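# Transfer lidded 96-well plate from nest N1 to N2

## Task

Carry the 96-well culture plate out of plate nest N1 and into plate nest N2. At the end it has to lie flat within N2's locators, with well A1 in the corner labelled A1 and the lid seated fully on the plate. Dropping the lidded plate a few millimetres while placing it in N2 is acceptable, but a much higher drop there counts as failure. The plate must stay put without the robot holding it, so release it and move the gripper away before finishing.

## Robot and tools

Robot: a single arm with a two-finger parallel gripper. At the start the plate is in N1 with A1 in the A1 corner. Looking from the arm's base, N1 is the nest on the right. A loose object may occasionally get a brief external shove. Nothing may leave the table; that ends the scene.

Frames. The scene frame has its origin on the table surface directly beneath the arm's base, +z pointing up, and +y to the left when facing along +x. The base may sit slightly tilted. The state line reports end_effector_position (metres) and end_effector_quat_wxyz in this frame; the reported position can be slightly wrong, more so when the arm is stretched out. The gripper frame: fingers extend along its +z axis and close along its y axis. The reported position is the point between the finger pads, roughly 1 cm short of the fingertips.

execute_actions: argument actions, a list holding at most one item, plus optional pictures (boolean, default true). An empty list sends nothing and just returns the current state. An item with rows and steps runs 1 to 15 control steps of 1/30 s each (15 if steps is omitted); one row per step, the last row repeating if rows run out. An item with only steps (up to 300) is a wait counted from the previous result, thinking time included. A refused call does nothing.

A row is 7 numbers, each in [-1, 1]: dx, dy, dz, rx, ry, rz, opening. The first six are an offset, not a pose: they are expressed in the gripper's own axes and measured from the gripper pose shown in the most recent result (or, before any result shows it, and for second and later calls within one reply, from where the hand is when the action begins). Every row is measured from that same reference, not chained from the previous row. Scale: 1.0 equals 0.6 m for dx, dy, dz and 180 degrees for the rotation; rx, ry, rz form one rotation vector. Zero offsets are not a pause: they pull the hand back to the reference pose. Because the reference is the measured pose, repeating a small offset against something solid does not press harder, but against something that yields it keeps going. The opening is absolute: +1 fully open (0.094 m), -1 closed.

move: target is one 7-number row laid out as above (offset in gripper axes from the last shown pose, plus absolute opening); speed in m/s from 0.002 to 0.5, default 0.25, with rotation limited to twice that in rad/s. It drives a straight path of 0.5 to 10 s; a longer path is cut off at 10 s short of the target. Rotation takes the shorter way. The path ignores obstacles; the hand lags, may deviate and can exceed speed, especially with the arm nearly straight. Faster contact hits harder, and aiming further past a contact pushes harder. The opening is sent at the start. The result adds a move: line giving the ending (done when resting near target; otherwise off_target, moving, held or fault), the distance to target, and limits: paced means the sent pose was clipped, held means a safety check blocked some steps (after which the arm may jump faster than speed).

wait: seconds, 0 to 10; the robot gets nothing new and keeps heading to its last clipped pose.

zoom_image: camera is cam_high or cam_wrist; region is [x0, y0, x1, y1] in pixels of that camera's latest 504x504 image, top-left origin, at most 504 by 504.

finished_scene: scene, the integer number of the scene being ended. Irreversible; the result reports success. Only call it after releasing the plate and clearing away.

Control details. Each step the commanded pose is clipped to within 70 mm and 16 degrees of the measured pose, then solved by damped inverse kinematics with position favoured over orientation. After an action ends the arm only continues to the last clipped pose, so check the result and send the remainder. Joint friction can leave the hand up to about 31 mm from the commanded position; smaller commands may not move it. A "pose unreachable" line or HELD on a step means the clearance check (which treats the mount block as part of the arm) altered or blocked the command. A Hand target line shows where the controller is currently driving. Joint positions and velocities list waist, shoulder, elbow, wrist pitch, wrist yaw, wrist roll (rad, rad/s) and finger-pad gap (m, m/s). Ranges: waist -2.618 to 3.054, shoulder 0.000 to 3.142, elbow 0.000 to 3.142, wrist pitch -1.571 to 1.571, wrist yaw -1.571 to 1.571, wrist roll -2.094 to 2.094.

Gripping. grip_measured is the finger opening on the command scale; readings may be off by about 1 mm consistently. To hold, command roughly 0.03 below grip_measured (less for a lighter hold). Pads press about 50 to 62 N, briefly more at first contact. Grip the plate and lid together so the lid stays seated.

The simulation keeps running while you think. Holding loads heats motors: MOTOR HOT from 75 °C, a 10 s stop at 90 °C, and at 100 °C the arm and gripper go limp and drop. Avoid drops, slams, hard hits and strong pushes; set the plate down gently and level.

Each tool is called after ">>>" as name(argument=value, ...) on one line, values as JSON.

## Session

>>> execute_actions(actions=[])

Scene clock: 0.00 s of 8400.00 s.
end_effector_position=(+0.3144, -0.4890, +0.3314) grip_measured=+1.000 end_effector_quat_wxyz=(+0.690, +0.186, +0.614, -0.335)
Joint positions: [-0.688  0.875  0.937  0.838 -0.243 -0.42   0.094]
Joint velocities: [ 0.002  0.012 -0.002  0.022  0.081 -0.037  0.   ]
Motor temperatures (°C, as the motors report them): [21 25 23 21 23 22]
Hand target: +0.314, -0.489, +0.331; +0.690, +0.186, +0.614, -0.335

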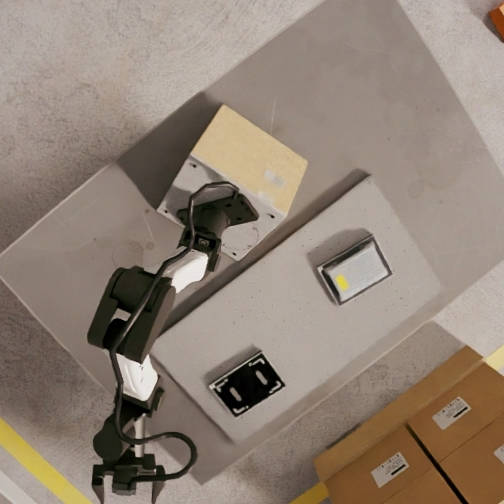

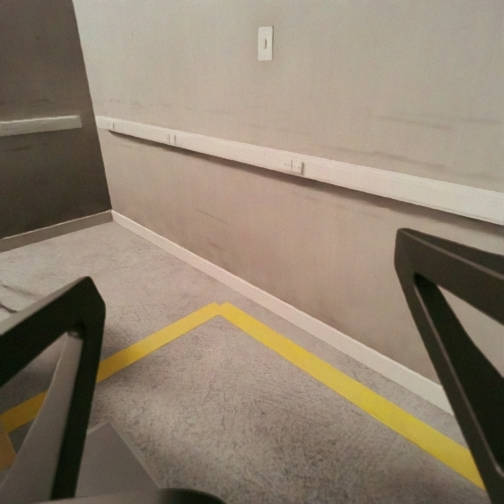

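>>> zoom_image(camera="cam_high", region=[305, 220, 405, 310])

>>> zoom_image(camera="cam_high", region=[195, 340, 295, 430])

Region (305, 220, 405, 310) of cam_high's 504x504 image, scaled by 5.040, with more detail than that image has; it fills the top 454 rows of this view, and the rest is white.

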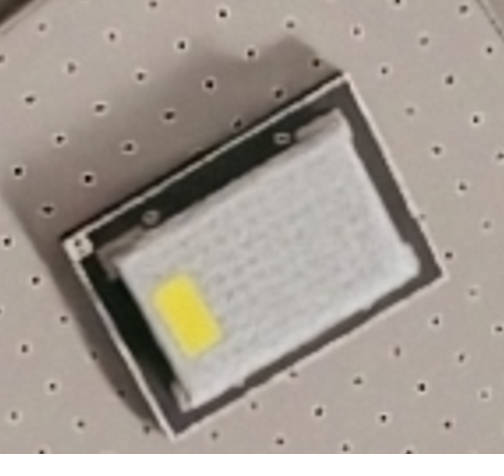

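Region (195, 340, 295, 430) of cam_high's 504x504 image, scaled by 5.040, with more detail than that image has; it fills the top 454 rows of this view, and the rest is white.

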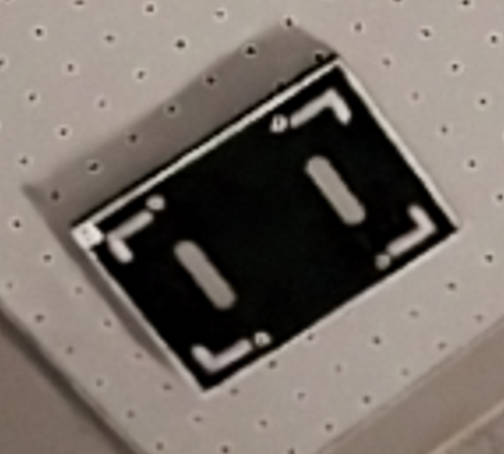

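>>> move(target=[0.097,0.873,-0.775,-0.583,0.254,-0.447,1], speed=0.4)

Scene clock: 8.07 s of 8400.00 s.
end_effector_position=(+0.3397, +0.1786, +0.1076) grip_measured=+1.000 end_effector_quat_wxyz=(-0.003, -0.648, +0.762, +0.007)
Joint positions: [ 0.908  2.48   1.748 -1.267  0.718 -0.471  0.094]
Joint velocities: [ 0.002 -0.012 -0.002 -0.007 -0.007 -0.095  0.   ]
Motor temperatures (°C, as the motors report them): [21 26 23 22 23 22]
Hand target: +0.341, +0.181, +0.111; -0.001, -0.645, +0.764, +0.012
Off the commanded pose: 0.004 m, 1 deg.
After step 90, 1.17 s passed at rest.
move: done; limits=paced

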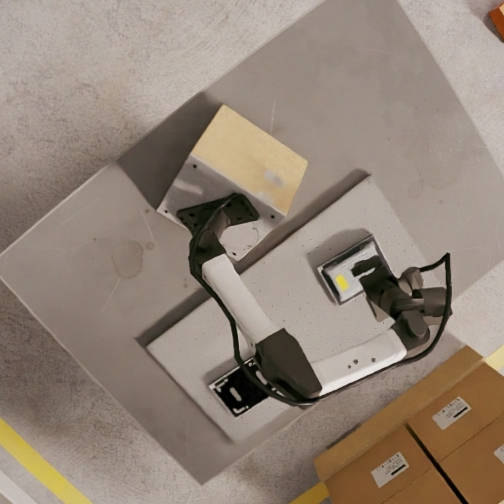

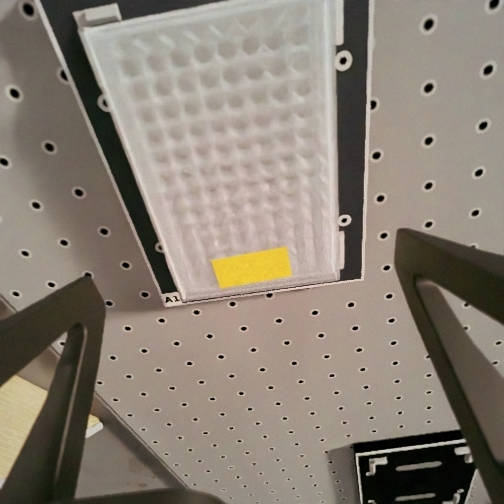

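>>> move(target=[0,0.002,0.085,0.002,0.004,0,1], speed=0.08)

Scene clock: 10.20 s of 8400.00 s.
end_effector_position=(+0.3424, +0.1763, +0.0630) grip_measured=+1.000 end_effector_quat_wxyz=(-0.002, -0.641, +0.767, +0.004)
Joint positions: [ 0.83   2.48   1.624 -1.077  0.753 -0.552  0.094]
Joint velocities: [ 0.002  0.027 -0.007 -0.007 -0.007 -0.081  0.   ]
Motor temperatures (°C, as the motors report them): [21 26 23 22 23 22]
Hand target: +0.338, +0.179, +0.057; -0.005, -0.648, +0.762, -0.000
Off the commanded pose: 0.008 m, 1 deg.
move: done

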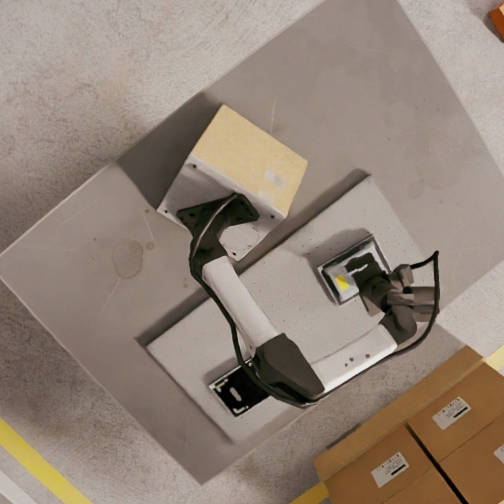

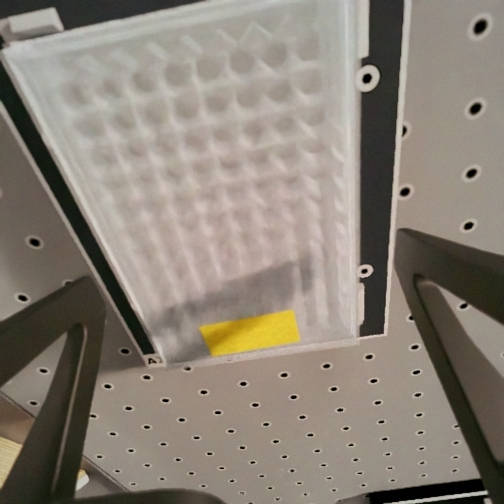

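>>> move(target=[-0.003,0.014,0.018,0,0,-0.004,1], speed=0.03)

Scene clock: 11.53 s of 8400.00 s.
end_effector_position=(+0.3363, +0.1786, +0.0565) grip_measured=+1.000 end_effector_quat_wxyz=(-0.002, -0.644, +0.765, +0.004)
Joint positions: [ 0.83   2.48   1.587 -1.04   0.754 -0.56   0.094]
Joint velocities: [-0.002 -0.017 -0.017  0.037 -0.051  0.022  0.   ]
Motor temperatures (°C, as the motors report them): [21 26 23 22 23 22]
Hand target: +0.334, +0.179, +0.052; -0.002, -0.646, +0.763, +0.004
Off the commanded pose: 0.005 m, 0 deg.
move: done

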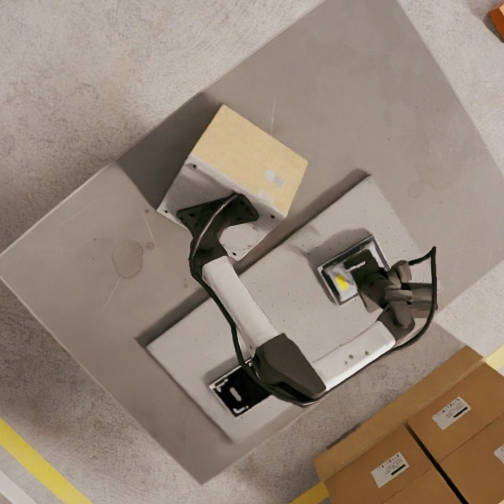

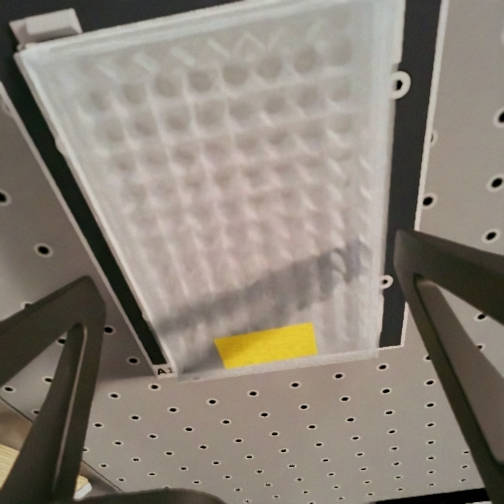

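>>> move(target=[0,-0.002,0.03,0,0,0,1], speed=0.03)

Scene clock: 13.13 s of 8400.00 s.
end_effector_position=(+0.3408, +0.1769, +0.0443) grip_measured=+1.000 end_effector_quat_wxyz=(+0.000, -0.639, +0.769, +0.008)
Joint positions: [ 0.799  2.48   1.567 -0.985  0.757 -0.592  0.094]
Joint velocities: [ 0.002  0.002  0.002 -0.051 -0.022 -0.007  0.   ]
Motor temperatures (°C, as the motors report them): [22 26 23 22 23 22]
Hand target: +0.337, +0.178, +0.039; -0.002, -0.644, +0.765, +0.004
Off the commanded pose: 0.007 m, 1 deg.
move: done

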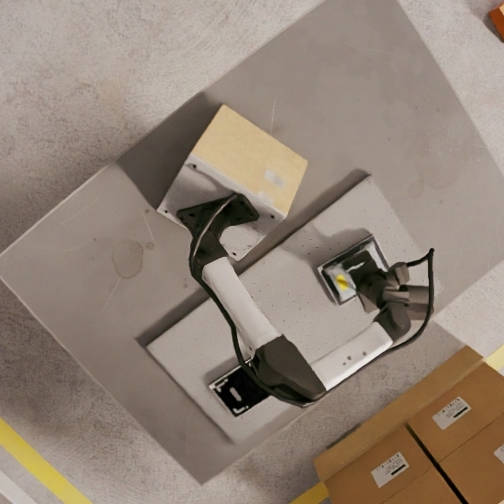

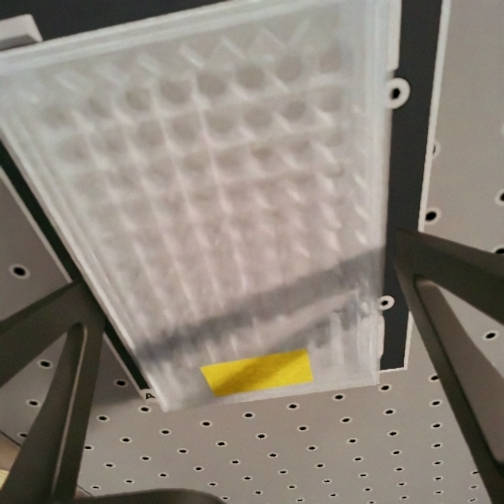

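>>> move(target=[-0.003,0.009,0.02,-0.002,0.003,-0.004,1], speed=0.02)

Scene clock: 14.50 s of 8400.00 s.
end_effector_position=(+0.3435, +0.1769, +0.0421) grip_measured=+1.000 end_effector_quat_wxyz=(+0.003, -0.636, +0.771, +0.009)
Joint positions: [ 0.791  2.48   1.567 -0.971  0.758 -0.599  0.094]
Joint velocities: [-0.012 -0.012  0.012  0.007  0.007 -0.081  0.   ]
Motor temperatures (°C, as the motors report them): [22 26 23 22 23 22]
Hand target: +0.336, +0.179, +0.033; -0.006, -0.644, +0.765, +0.007
Off the commanded pose: 0.013 m, 2 deg.
move: off_target

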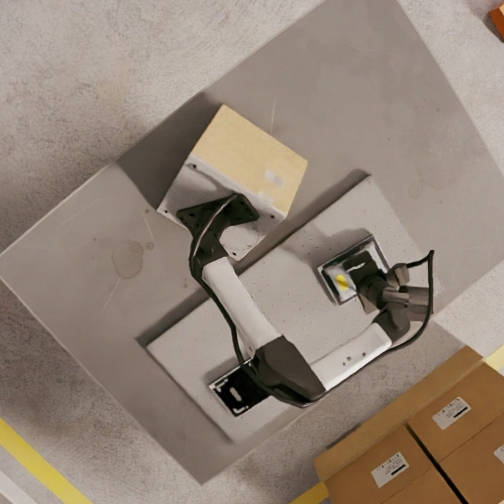

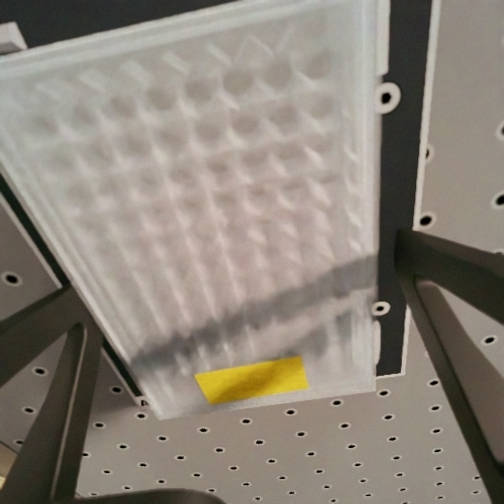

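>>> move(target=[0,0.016,-0.004,-0.003,0,-0.005,1], speed=0.02)

Scene clock: 15.97 s of 8400.00 s.
end_effector_position=(+0.3432, +0.1772, +0.0421) grip_measured=+1.000 end_effector_quat_wxyz=(+0.003, -0.635, +0.772, +0.011)
Joint positions: [ 0.791  2.48   1.567 -0.971  0.755 -0.597  0.094]
Joint velocities: [-0.002  0.007 -0.002  0.051 -0.007 -0.066  0.   ]
Motor temperatures (°C, as the motors report them): [22 27 23 22 23 22]
Hand target: +0.334, +0.179, +0.044; -0.001, -0.642, +0.767, +0.013
Off the commanded pose: 0.010 m, 1 deg.
move: done

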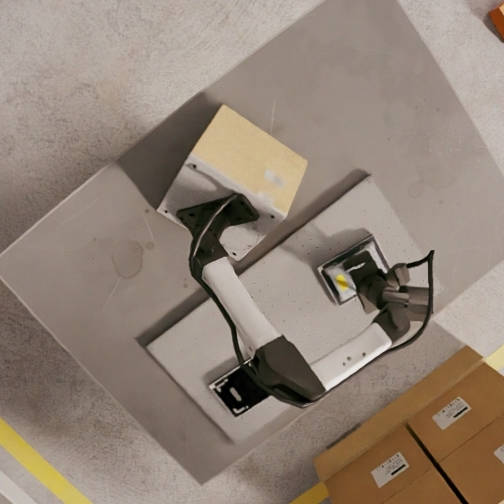

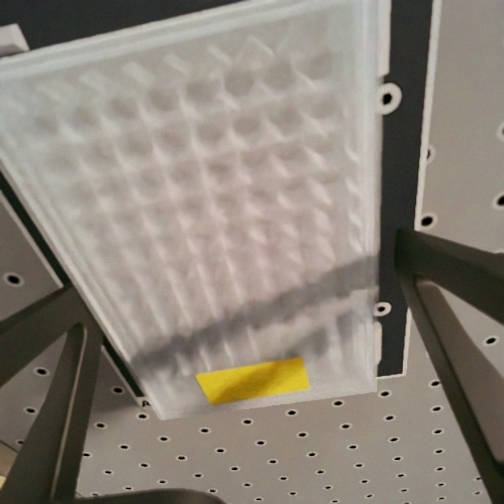

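>>> move(target=[0,0.016,-0.016,-0.003,0.004,-0.005,1], speed=0.02)

Scene clock: 17.73 s of 8400.00 s.
end_effector_position=(+0.3358, +0.1750, +0.0463) grip_measured=+1.000 end_effector_quat_wxyz=(-0.008, -0.639, +0.769, +0.008)
Joint positions: [ 0.806  2.48   1.567 -1.013  0.753 -0.568  0.094]
Joint velocities: [-0.027  0.012 -0.002 -0.037 -0.051 -0.037  0.   ]
Motor temperatures (°C, as the motors report them): [22 27 24 22 23 22]
Hand target: +0.334, +0.179, +0.052; -0.005, -0.642, +0.767, +0.011
Off the commanded pose: 0.007 m, 0 deg.
move: done

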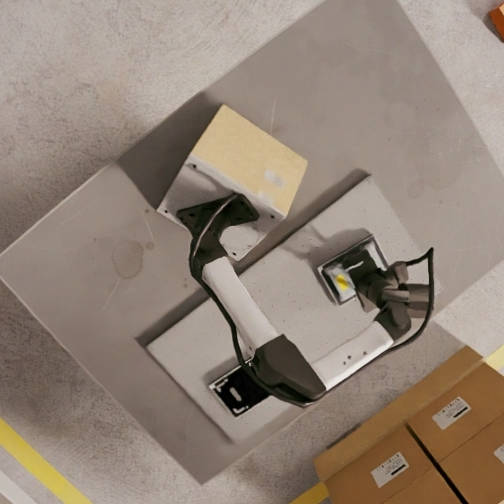

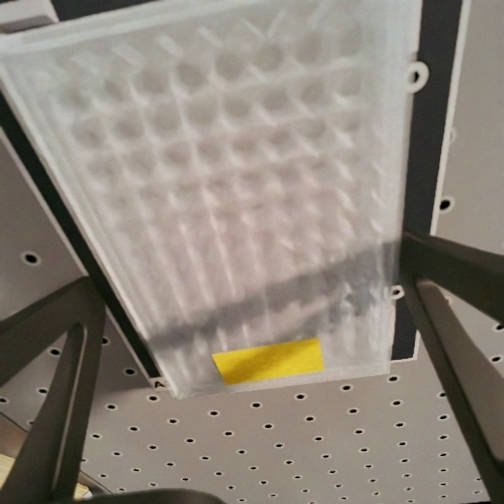

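>>> move(target=[-0.004,0.004,0.022,0.002,0.004,-0.003,1], speed=0.02)

Scene clock: 19.30 s of 8400.00 s.
end_effector_position=(+0.3378, +0.1773, +0.0393) grip_measured=+1.000 end_effector_quat_wxyz=(-0.007, -0.638, +0.770, +0.006)
Joint positions: [ 0.796  2.495  1.567 -0.987  0.761 -0.579  0.094]
Joint velocities: [-0.012  0.007 -0.017  0.037 -0.051  0.066  0.   ]
Motor temperatures (°C, as the motors report them): [23 27 24 22 23 22]
Hand target: +0.334, +0.178, +0.033; -0.011, -0.643, +0.766, +0.002
Off the commanded pose: 0.007 m, 1 deg.
move: done

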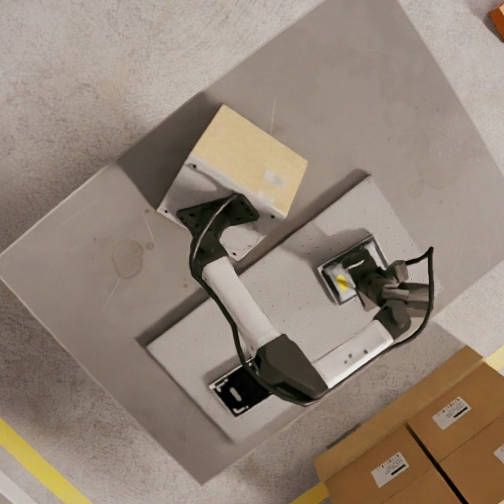

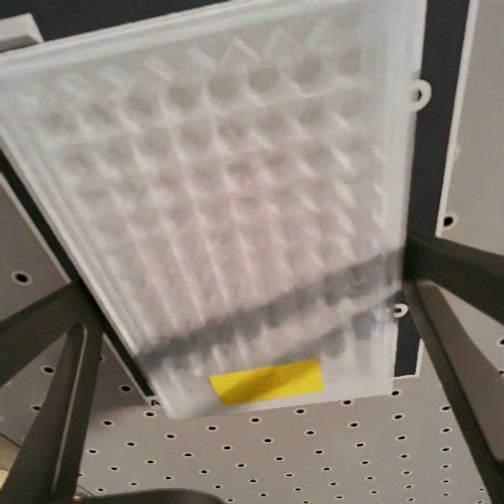

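>>> move(target=[0,-0.001,0.012,0.004,0.004,-0.003,1], speed=0.015)

Scene clock: 20.73 s of 8400.00 s.
end_effector_position=(+0.3408, +0.1756, +0.0377) grip_measured=+1.000 end_effector_quat_wxyz=(-0.005, -0.637, +0.771, +0.001)
Joint positions: [ 0.79   2.495  1.567 -0.98   0.773 -0.586  0.094]
Joint velocities: [-0.017  0.002 -0.007 -0.037  0.022  0.022  0.   ]
Motor temperatures (°C, as the motors report them): [23 27 24 22 23 22]
Hand target: +0.338, +0.177, +0.032; -0.008, -0.641, +0.767, -0.003
Off the commanded pose: 0.006 m, 1 deg.
move: done

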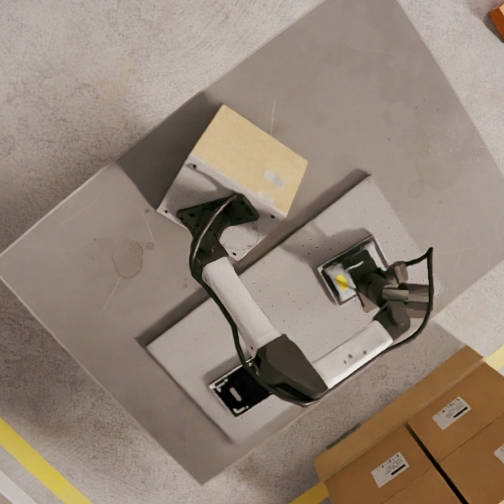

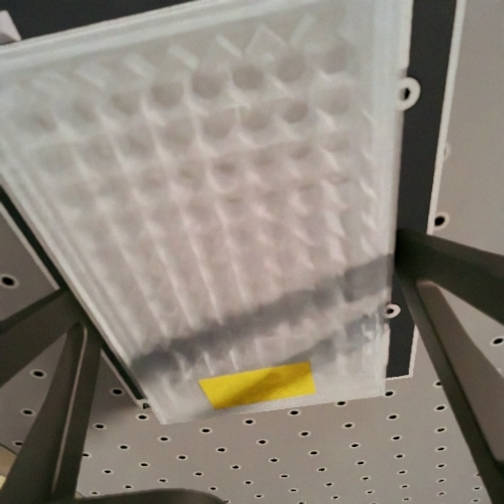

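>>> move(target=[-0.002,0.006,0.008,0.002,0,0,1], speed=0.015)

Scene clock: 21.77 s of 8400.00 s.
end_effector_position=(+0.3427, +0.1775, +0.0377) grip_measured=+1.000 end_effector_quat_wxyz=(-0.001, -0.634, +0.774, +0.001)
Joint positions: [ 0.79   2.495  1.567 -0.966  0.774 -0.587  0.094]
Joint velocities: [-0.002 -0.007 -0.022 -0.022 -0.051  0.022  0.   ]
Motor temperatures (°C, as the motors report them): [23 27 24 22 23 22]
Hand target: +0.337, +0.177, +0.033; -0.004, -0.637, +0.771, -0.001
Off the commanded pose: 0.007 m, 1 deg.
move: done

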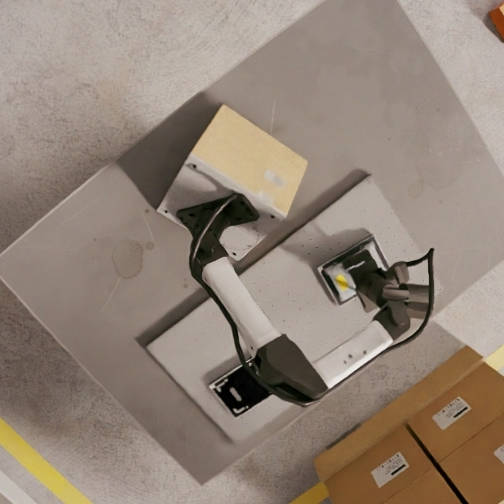

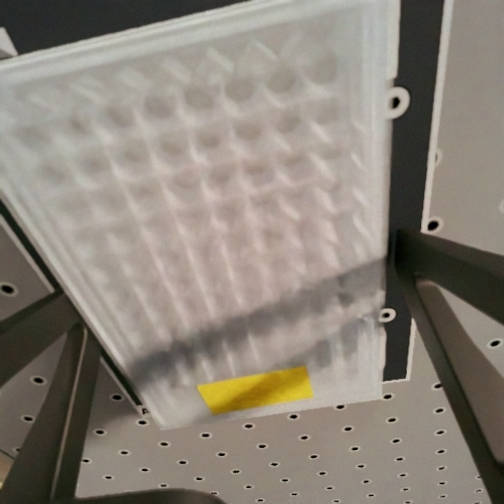

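Similar to the scene‑1 contact view. Close.

>>> move(target=[0,0.007,0,0,0,0,0.77], speed=0.015)

Scene clock: 22.83 s of 8400.00 s.
end_effector_position=(+0.3400, +0.1781, +0.0373) grip_measured=+0.795 end_effector_quat_wxyz=(-0.004, -0.636, +0.772, +0.007)
Joint positions: [ 0.79   2.495  1.566 -0.972  0.762 -0.587  0.084]
Joint velocities: [ 0.007  0.002  0.002  0.007 -0.037  0.066 -0.001]
Motor temperatures (°C, as the motors report them): [23 27 24 22 23 22]
Hand target: +0.339, +0.178, +0.038; -0.001, -0.634, +0.773, +0.001
Off the commanded pose: 0.001 m, 1 deg.
move: done

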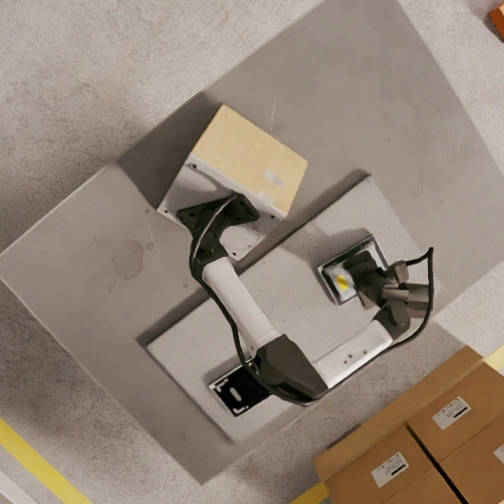

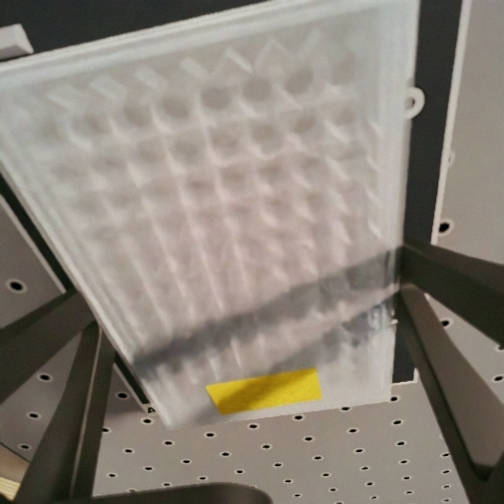

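>>> move(target=[0,-0.004,-0.055,0.002,0.005,0,0.765], speed=0.04)

Scene clock: 24.43 s of 8400.00 s.
end_effector_position=(+0.3399, +0.1728, +0.0617) grip_measured=+0.795 end_effector_quat_wxyz=(-0.016, -0.637, +0.771, -0.001)
Joint positions: [ 0.829  2.495  1.642 -1.12   0.76  -0.514  0.084]
Joint velocities: [ 0.032  0.007 -0.002  0.037 -0.081 -0.051 -0.   ]
Motor temperatures (°C, as the motors report them): [23 27 24 22 23 22]
Hand target: +0.342, +0.178, +0.070; -0.008, -0.636, +0.772, -0.000
Off the commanded pose: 0.010 m, 1 deg.
move: done

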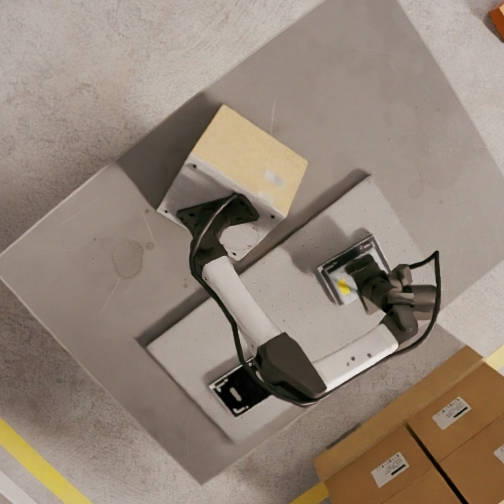

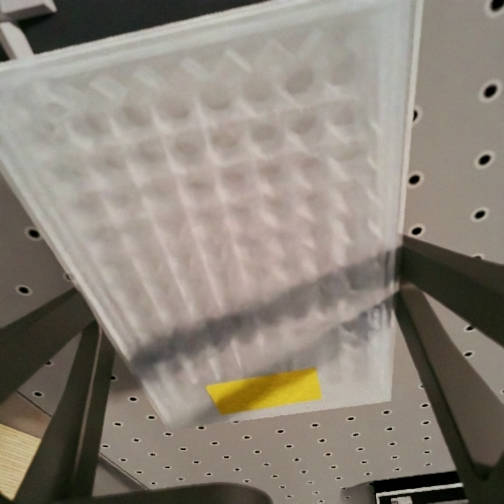

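>>> move(target=[0.622,-0.237,0.006,0.006,-0.008,-0.022,0.765], speed=0.22)

Scene clock: 27.77 s of 8400.00 s.
end_effector_position=(+0.4136, -0.2173, +0.0601) grip_measured=+0.795 end_effector_quat_wxyz=(-0.011, -0.665, +0.747, -0.002)
Joint positions: [ 0.102  1.76   1.693 -1.139  0.775 -1.631  0.084]
Joint velocities: [ 0.007  0.017 -0.017  0.037 -0.037 -0.066 -0.001]
Motor temperatures (°C, as the motors report them): [23 28 24 22 23 22]
Hand target: +0.416, -0.222, +0.068; -0.001, -0.663, +0.748, -0.005
Off the commanded pose: 0.007 m, 1 deg.
move: done

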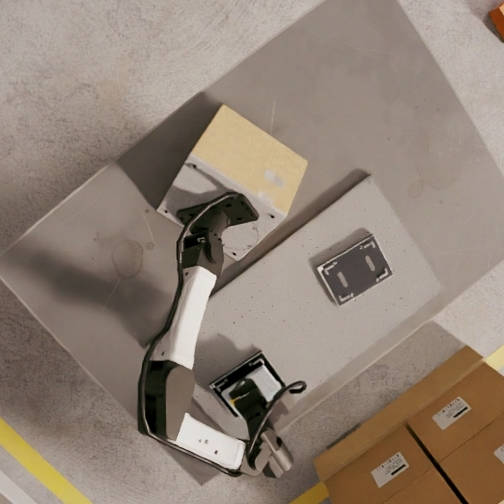

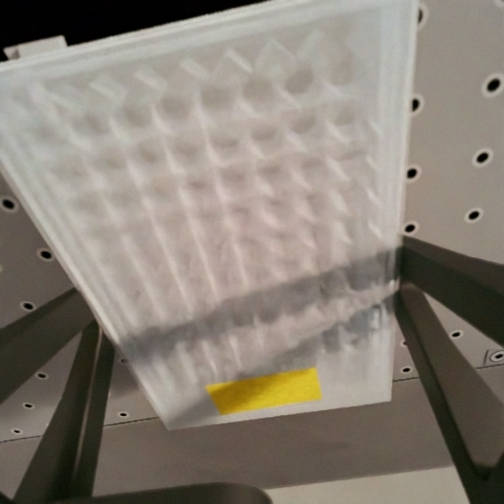

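Lower to 0.047 and level.

>>> move(target=[0.002,0.006,0.022,0.005,-0.004,0,0.765], speed=0.03)

Scene clock: 29.00 s of 8400.00 s.
end_effector_position=(+0.4103, -0.2136, +0.0418) grip_measured=+0.795 end_effector_quat_wxyz=(-0.012, -0.671, +0.741, +0.003)
Joint positions: [ 0.071  1.76   1.632 -1.061  0.758 -1.68   0.084]
Joint velocities: [ 0.012 -0.017 -0.002 -0.022 -0.051 -0.051  0.   ]
Motor temperatures (°C, as the motors report them): [23 28 24 22 23 22]
Hand target: +0.410, -0.218, +0.047; -0.002, -0.665, +0.747, -0.004
Off the commanded pose: 0.007 m, 2 deg.
move: done

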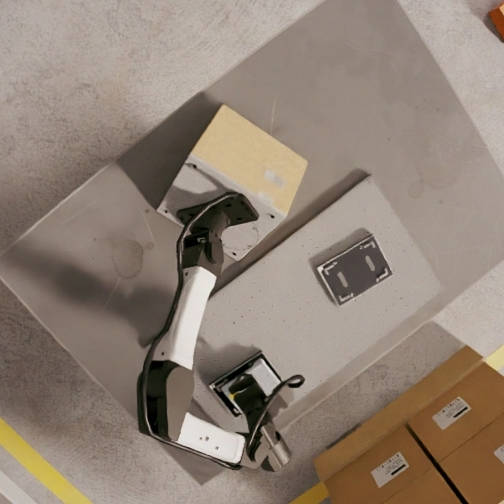

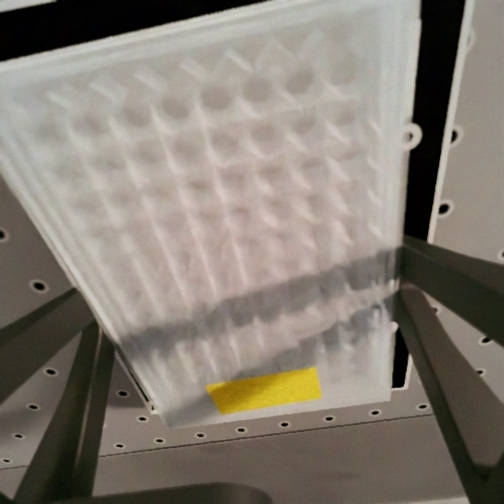

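>>> move(target=[0.022,-0.005,-0.012,0.004,-0.006,0.011,0.765], speed=0.02)

Scene clock: 31.43 s of 8400.00 s.
end_effector_position=(+0.4103, -0.2189, +0.0415) grip_measured=+0.795 end_effector_quat_wxyz=(-0.008, -0.665, +0.746, +0.008)
Joint positions: [ 0.055  1.76   1.651 -1.072  0.74  -1.681  0.084]
Joint velocities: [ 0.007  0.022 -0.007  0.007  0.007  0.037 -0.   ]
Motor temperatures (°C, as the motors report them): [23 28 24 22 23 22]
Hand target: +0.412, -0.227, +0.049; -0.001, -0.658, +0.753, +0.004
Off the commanded pose: 0.011 m, 1 deg.
move: off_target

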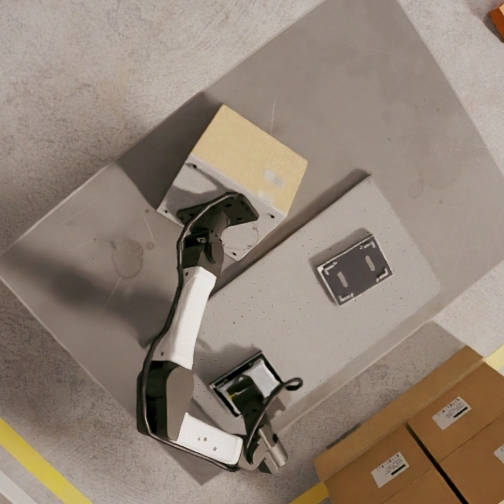

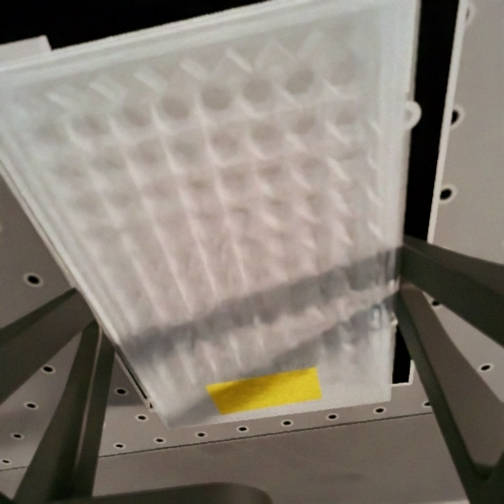

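>>> move(target=[0.018,-0.005,-0.016,0.007,0,0.006,0.765], speed=0.02)

Scene clock: 32.93 s of 8400.00 s.
end_effector_position=(+0.4102, -0.2189, +0.0415) grip_measured=+0.795 end_effector_quat_wxyz=(-0.008, -0.666, +0.746, +0.008)
Joint positions: [ 0.055  1.76   1.651 -1.073  0.74  -1.681  0.084]
Joint velocities: [ 0.012 -0.002  0.002 -0.022 -0.022 -0.095 -0.001]
Motor temperatures (°C, as the motors report them): [23 29 24 22 23 22]
Hand target: +0.412, -0.230, +0.051; -0.001, -0.658, +0.753, -0.001
Off the commanded pose: 0.015 m, 2 deg.
move: off_target

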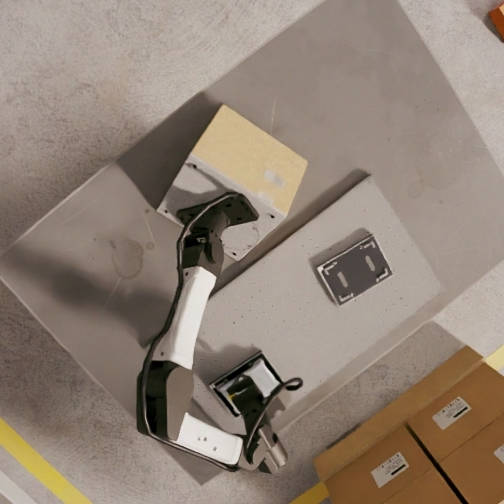

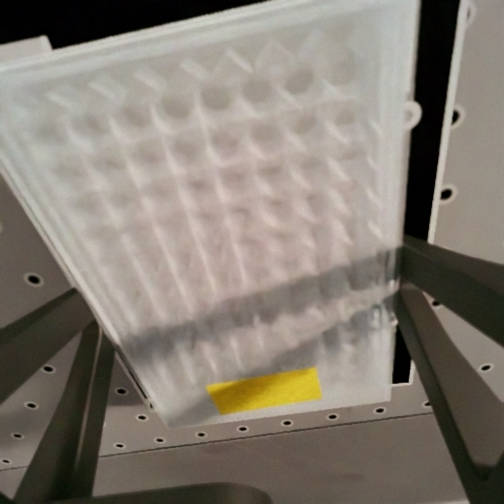

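>>> move(target=[0.03,-0.005,-0.03,0.007,0,0.006,0.765], speed=0.02)

Scene clock: 34.93 s of 8400.00 s.
end_effector_position=(+0.4106, -0.2249, +0.0479) grip_measured=+0.795 end_effector_quat_wxyz=(-0.009, -0.666, +0.746, +0.009)
Joint positions: [ 0.055  1.76   1.686 -1.111  0.74  -1.681  0.084]
Joint velocities: [ 0.002 -0.017 -0.022 -0.037 -0.022 -0.066  0.003]
Motor temperatures (°C, as the motors report them): [23 29 24 21 23 22]
Hand target: +0.412, -0.237, +0.059; -0.001, -0.659, +0.753, -0.000
Off the commanded pose: 0.017 m, 2 deg.
move: off_target

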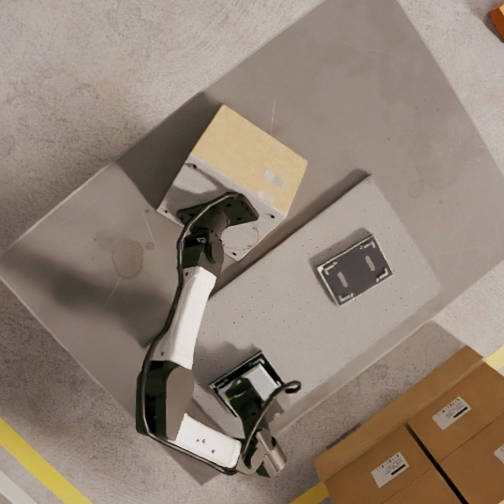

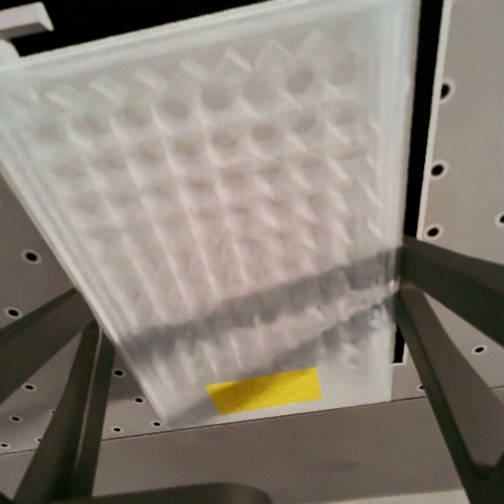

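>>> move(target=[-0.001,-0.003,0.01,0.009,0,0.008,0.765], speed=0.012)

Scene clock: 37.30 s of 8400.00 s.
end_effector_position=(+0.4144, -0.2219, +0.0409) grip_measured=+0.795 end_effector_quat_wxyz=(-0.005, -0.660, +0.752, +0.001)
Joint positions: [ 0.051  1.76   1.654 -1.051  0.74  -1.686  0.084]
Joint velocities: [-0.012 -0.017  0.007  0.037 -0.051  0.022  0.   ]
Motor temperatures (°C, as the motors report them): [23 29 24 21 23 22]
Hand target: +0.412, -0.225, +0.042; +0.000, -0.657, +0.754, -0.001
Off the commanded pose: 0.004 m, 1 deg.
move: done

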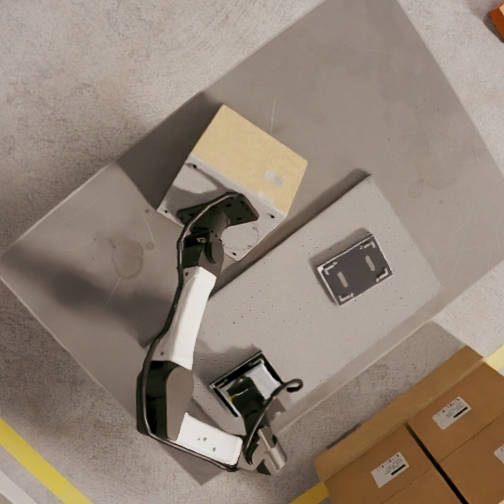

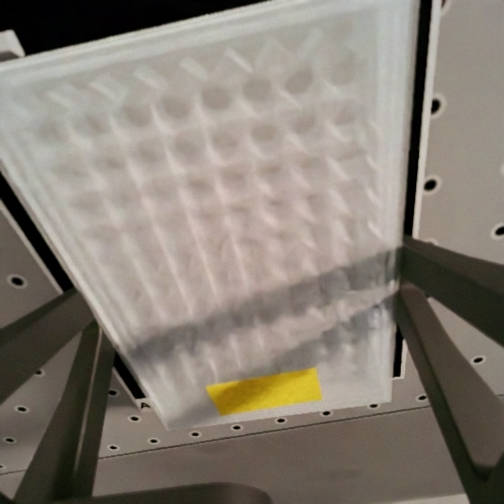

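>>> move(target=[0.006,0.008,0,0.001,-0.002,0,0.765], speed=0.01)

Scene clock: 38.90 s of 8400.00 s.
end_effector_position=(+0.4144, -0.2219, +0.0409) grip_measured=+0.795 end_effector_quat_wxyz=(-0.005, -0.661, +0.751, +0.001)
Joint positions: [ 0.051  1.76   1.654 -1.051  0.74  -1.689  0.084]
Joint velocities: [-0.007  0.022 -0.007  0.007  0.022 -0.051  0.   ]
Motor temperatures (°C, as the motors report them): [23 30 24 21 23 22]
Hand target: +0.409, -0.225, +0.041; -0.002, -0.660, +0.752, +0.002
Off the commanded pose: 0.006 m, 0 deg.
move: done

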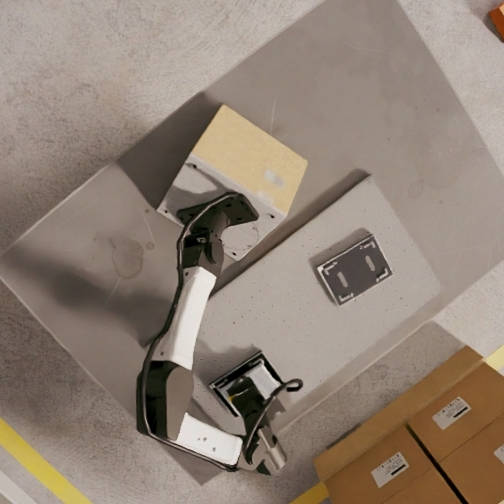

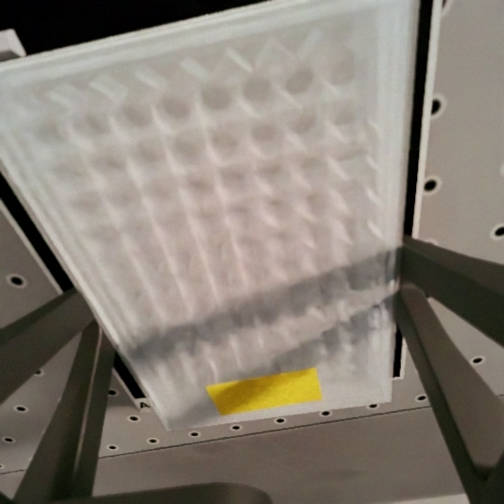

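>>> move(target=[0.006,0.01,0,-0.006,0,0,0.765], speed=0.01)

Scene clock: 40.53 s of 8400.00 s.
end_effector_position=(+0.4143, -0.2220, +0.0409) grip_measured=+0.795 end_effector_quat_wxyz=(-0.005, -0.661, +0.751, +0.001)
Joint positions: [ 0.051  1.76   1.654 -1.051  0.741 -1.688  0.084]
Joint velocities: [ 0.002  0.022 -0.007 -0.066 -0.007  0.066  0.   ]
Motor temperatures (°C, as the motors report them): [23 30 24 21 23 22]
Hand target: +0.408, -0.225, +0.041; -0.011, -0.661, +0.751, +0.008
Off the commanded pose: 0.007 m, 1 deg.
move: done

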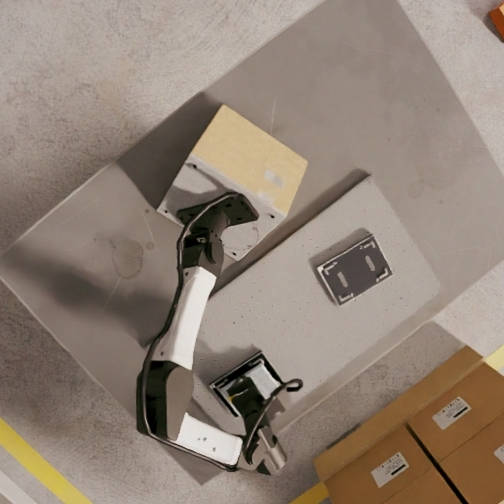

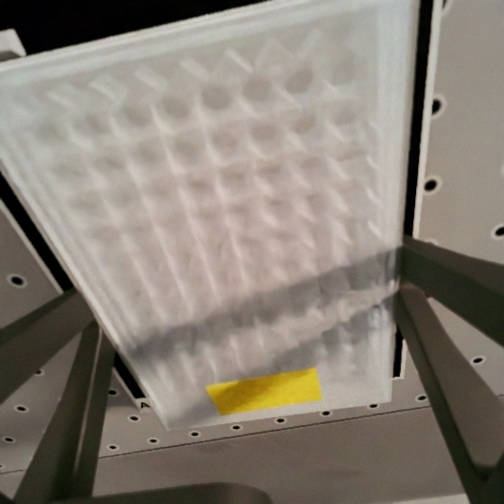

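>>> move(target=[0.008,0.02,-0.008,0.001,-0.002,0,0.765], speed=0.012)

Scene clock: 42.27 s of 8400.00 s.
end_effector_position=(+0.4065, -0.2217, +0.0428) grip_measured=+0.795 end_effector_quat_wxyz=(-0.005, -0.662, +0.750, +0.002)
Joint positions: [ 0.051  1.73   1.617 -1.046  0.741 -1.69   0.084]
Joint velocities: [-0.002  0.017  0.012 -0.037 -0.007  0.007  0.001]
Motor temperatures (°C, as the motors report them): [23 30 24 21 23 22]
Hand target: +0.402, -0.225, +0.046; -0.002, -0.661, +0.751, +0.002
Off the commanded pose: 0.007 m, 0 deg.
move: done

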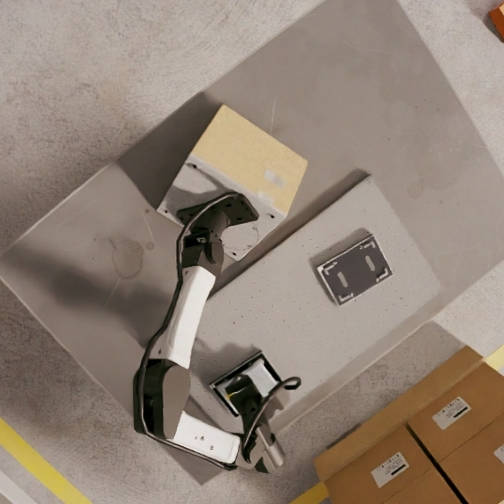

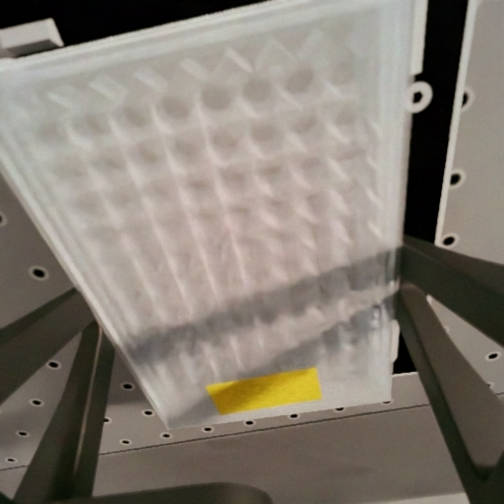

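>>> move(target=[0.003,-0.009,0.002,0.004,-0.002,0.003,0.765], speed=0.01)

Scene clock: 43.77 s of 8400.00 s.
end_effector_position=(+0.4067, -0.2218, +0.0428) grip_measured=+0.795 end_effector_quat_wxyz=(-0.005, -0.662, +0.749, +0.002)
Joint positions: [ 0.051  1.73   1.617 -1.045  0.741 -1.692  0.084]
Joint velocities: [-0.007 -0.007  0.002 -0.022  0.066 -0.007 -0.001]
Motor temperatures (°C, as the motors report them): [23 30 24 21 23 22]
Hand target: +0.412, -0.224, +0.042; +0.001, -0.658, +0.753, -0.001
Off the commanded pose: 0.006 m, 1 deg.
move: done

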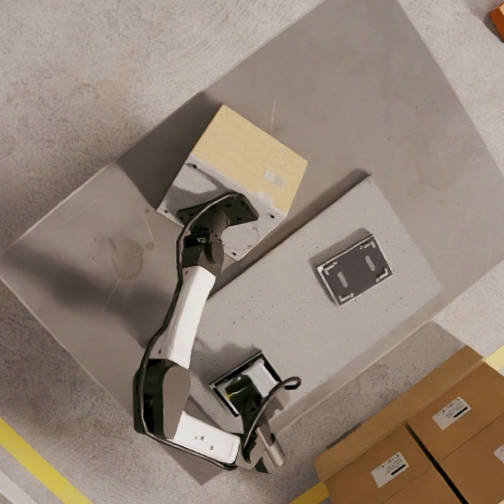

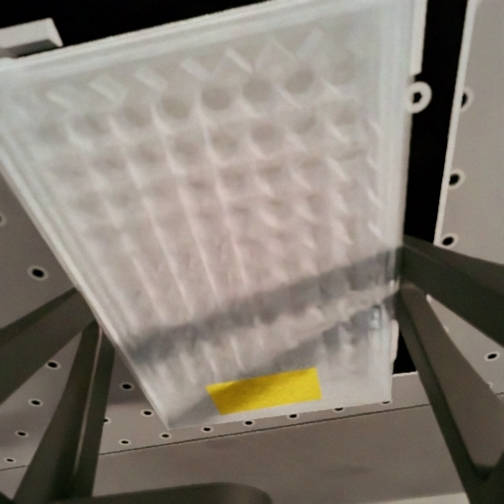

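Use wrist pitch with a larger tilt command.

>>> move(target=[0.003,-0.012,0.001,0.011,-0.002,0.003,0.765], speed=0.01)

Scene clock: 46.10 s of 8400.00 s.
end_effector_position=(+0.4137, -0.2231, +0.0429) grip_measured=+0.795 end_effector_quat_wxyz=(+0.003, -0.661, +0.750, -0.008)
Joint positions: [ 0.051  1.73   1.617 -1.01   0.738 -1.712  0.084]
Joint velocities: [ 0.017 -0.002  0.002  0.007 -0.051 -0.037 -0.   ]
Motor temperatures (°C, as the motors report them): [23 30 24 21 23 22]
Hand target: +0.414, -0.224, +0.042; +0.009, -0.659, +0.752, -0.009
Off the commanded pose: 0.002 m, 1 deg.
move: done

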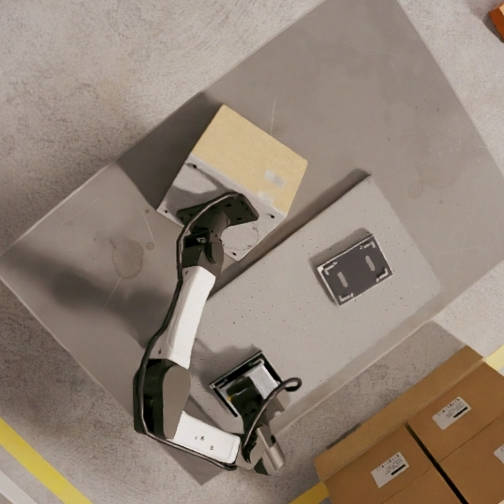

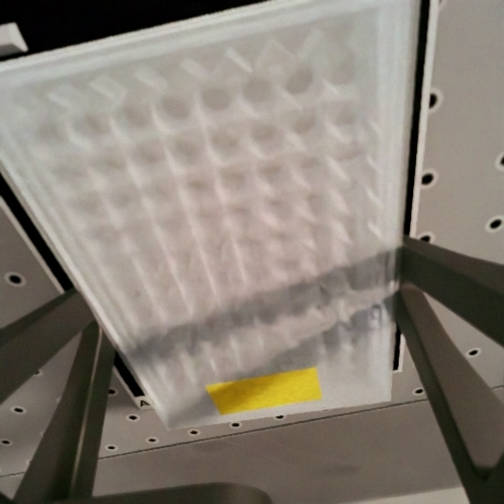

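>>> move(target=[0.002,0.007,0.006,-0.006,-0.002,0,0.765], speed=0.01)

Scene clock: 48.43 s of 8400.00 s.
end_effector_position=(+0.4128, -0.2243, +0.0417) grip_measured=+0.795 end_effector_quat_wxyz=(+0.002, -0.660, +0.751, -0.007)
Joint positions: [ 0.046  1.73   1.617 -1.01   0.736 -1.713  0.084]
Joint velocities: [-0.007 -0.002 -0.002  0.037 -0.081 -0.022  0.   ]
Motor temperatures (°C, as the motors report them): [23 30 24 21 23 22]
Hand target: +0.409, -0.224, +0.039; -0.001, -0.661, +0.750, +0.001
Off the commanded pose: 0.004 m, 1 deg.
move: done

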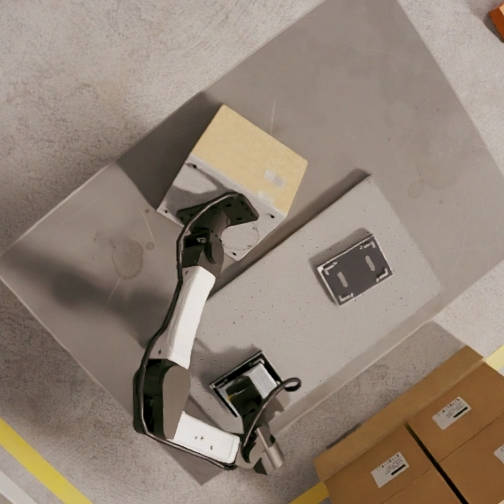

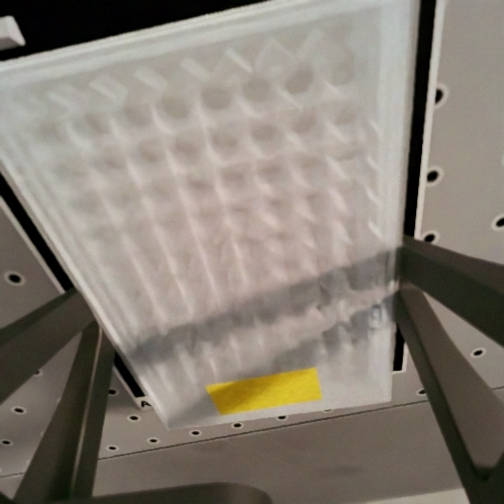

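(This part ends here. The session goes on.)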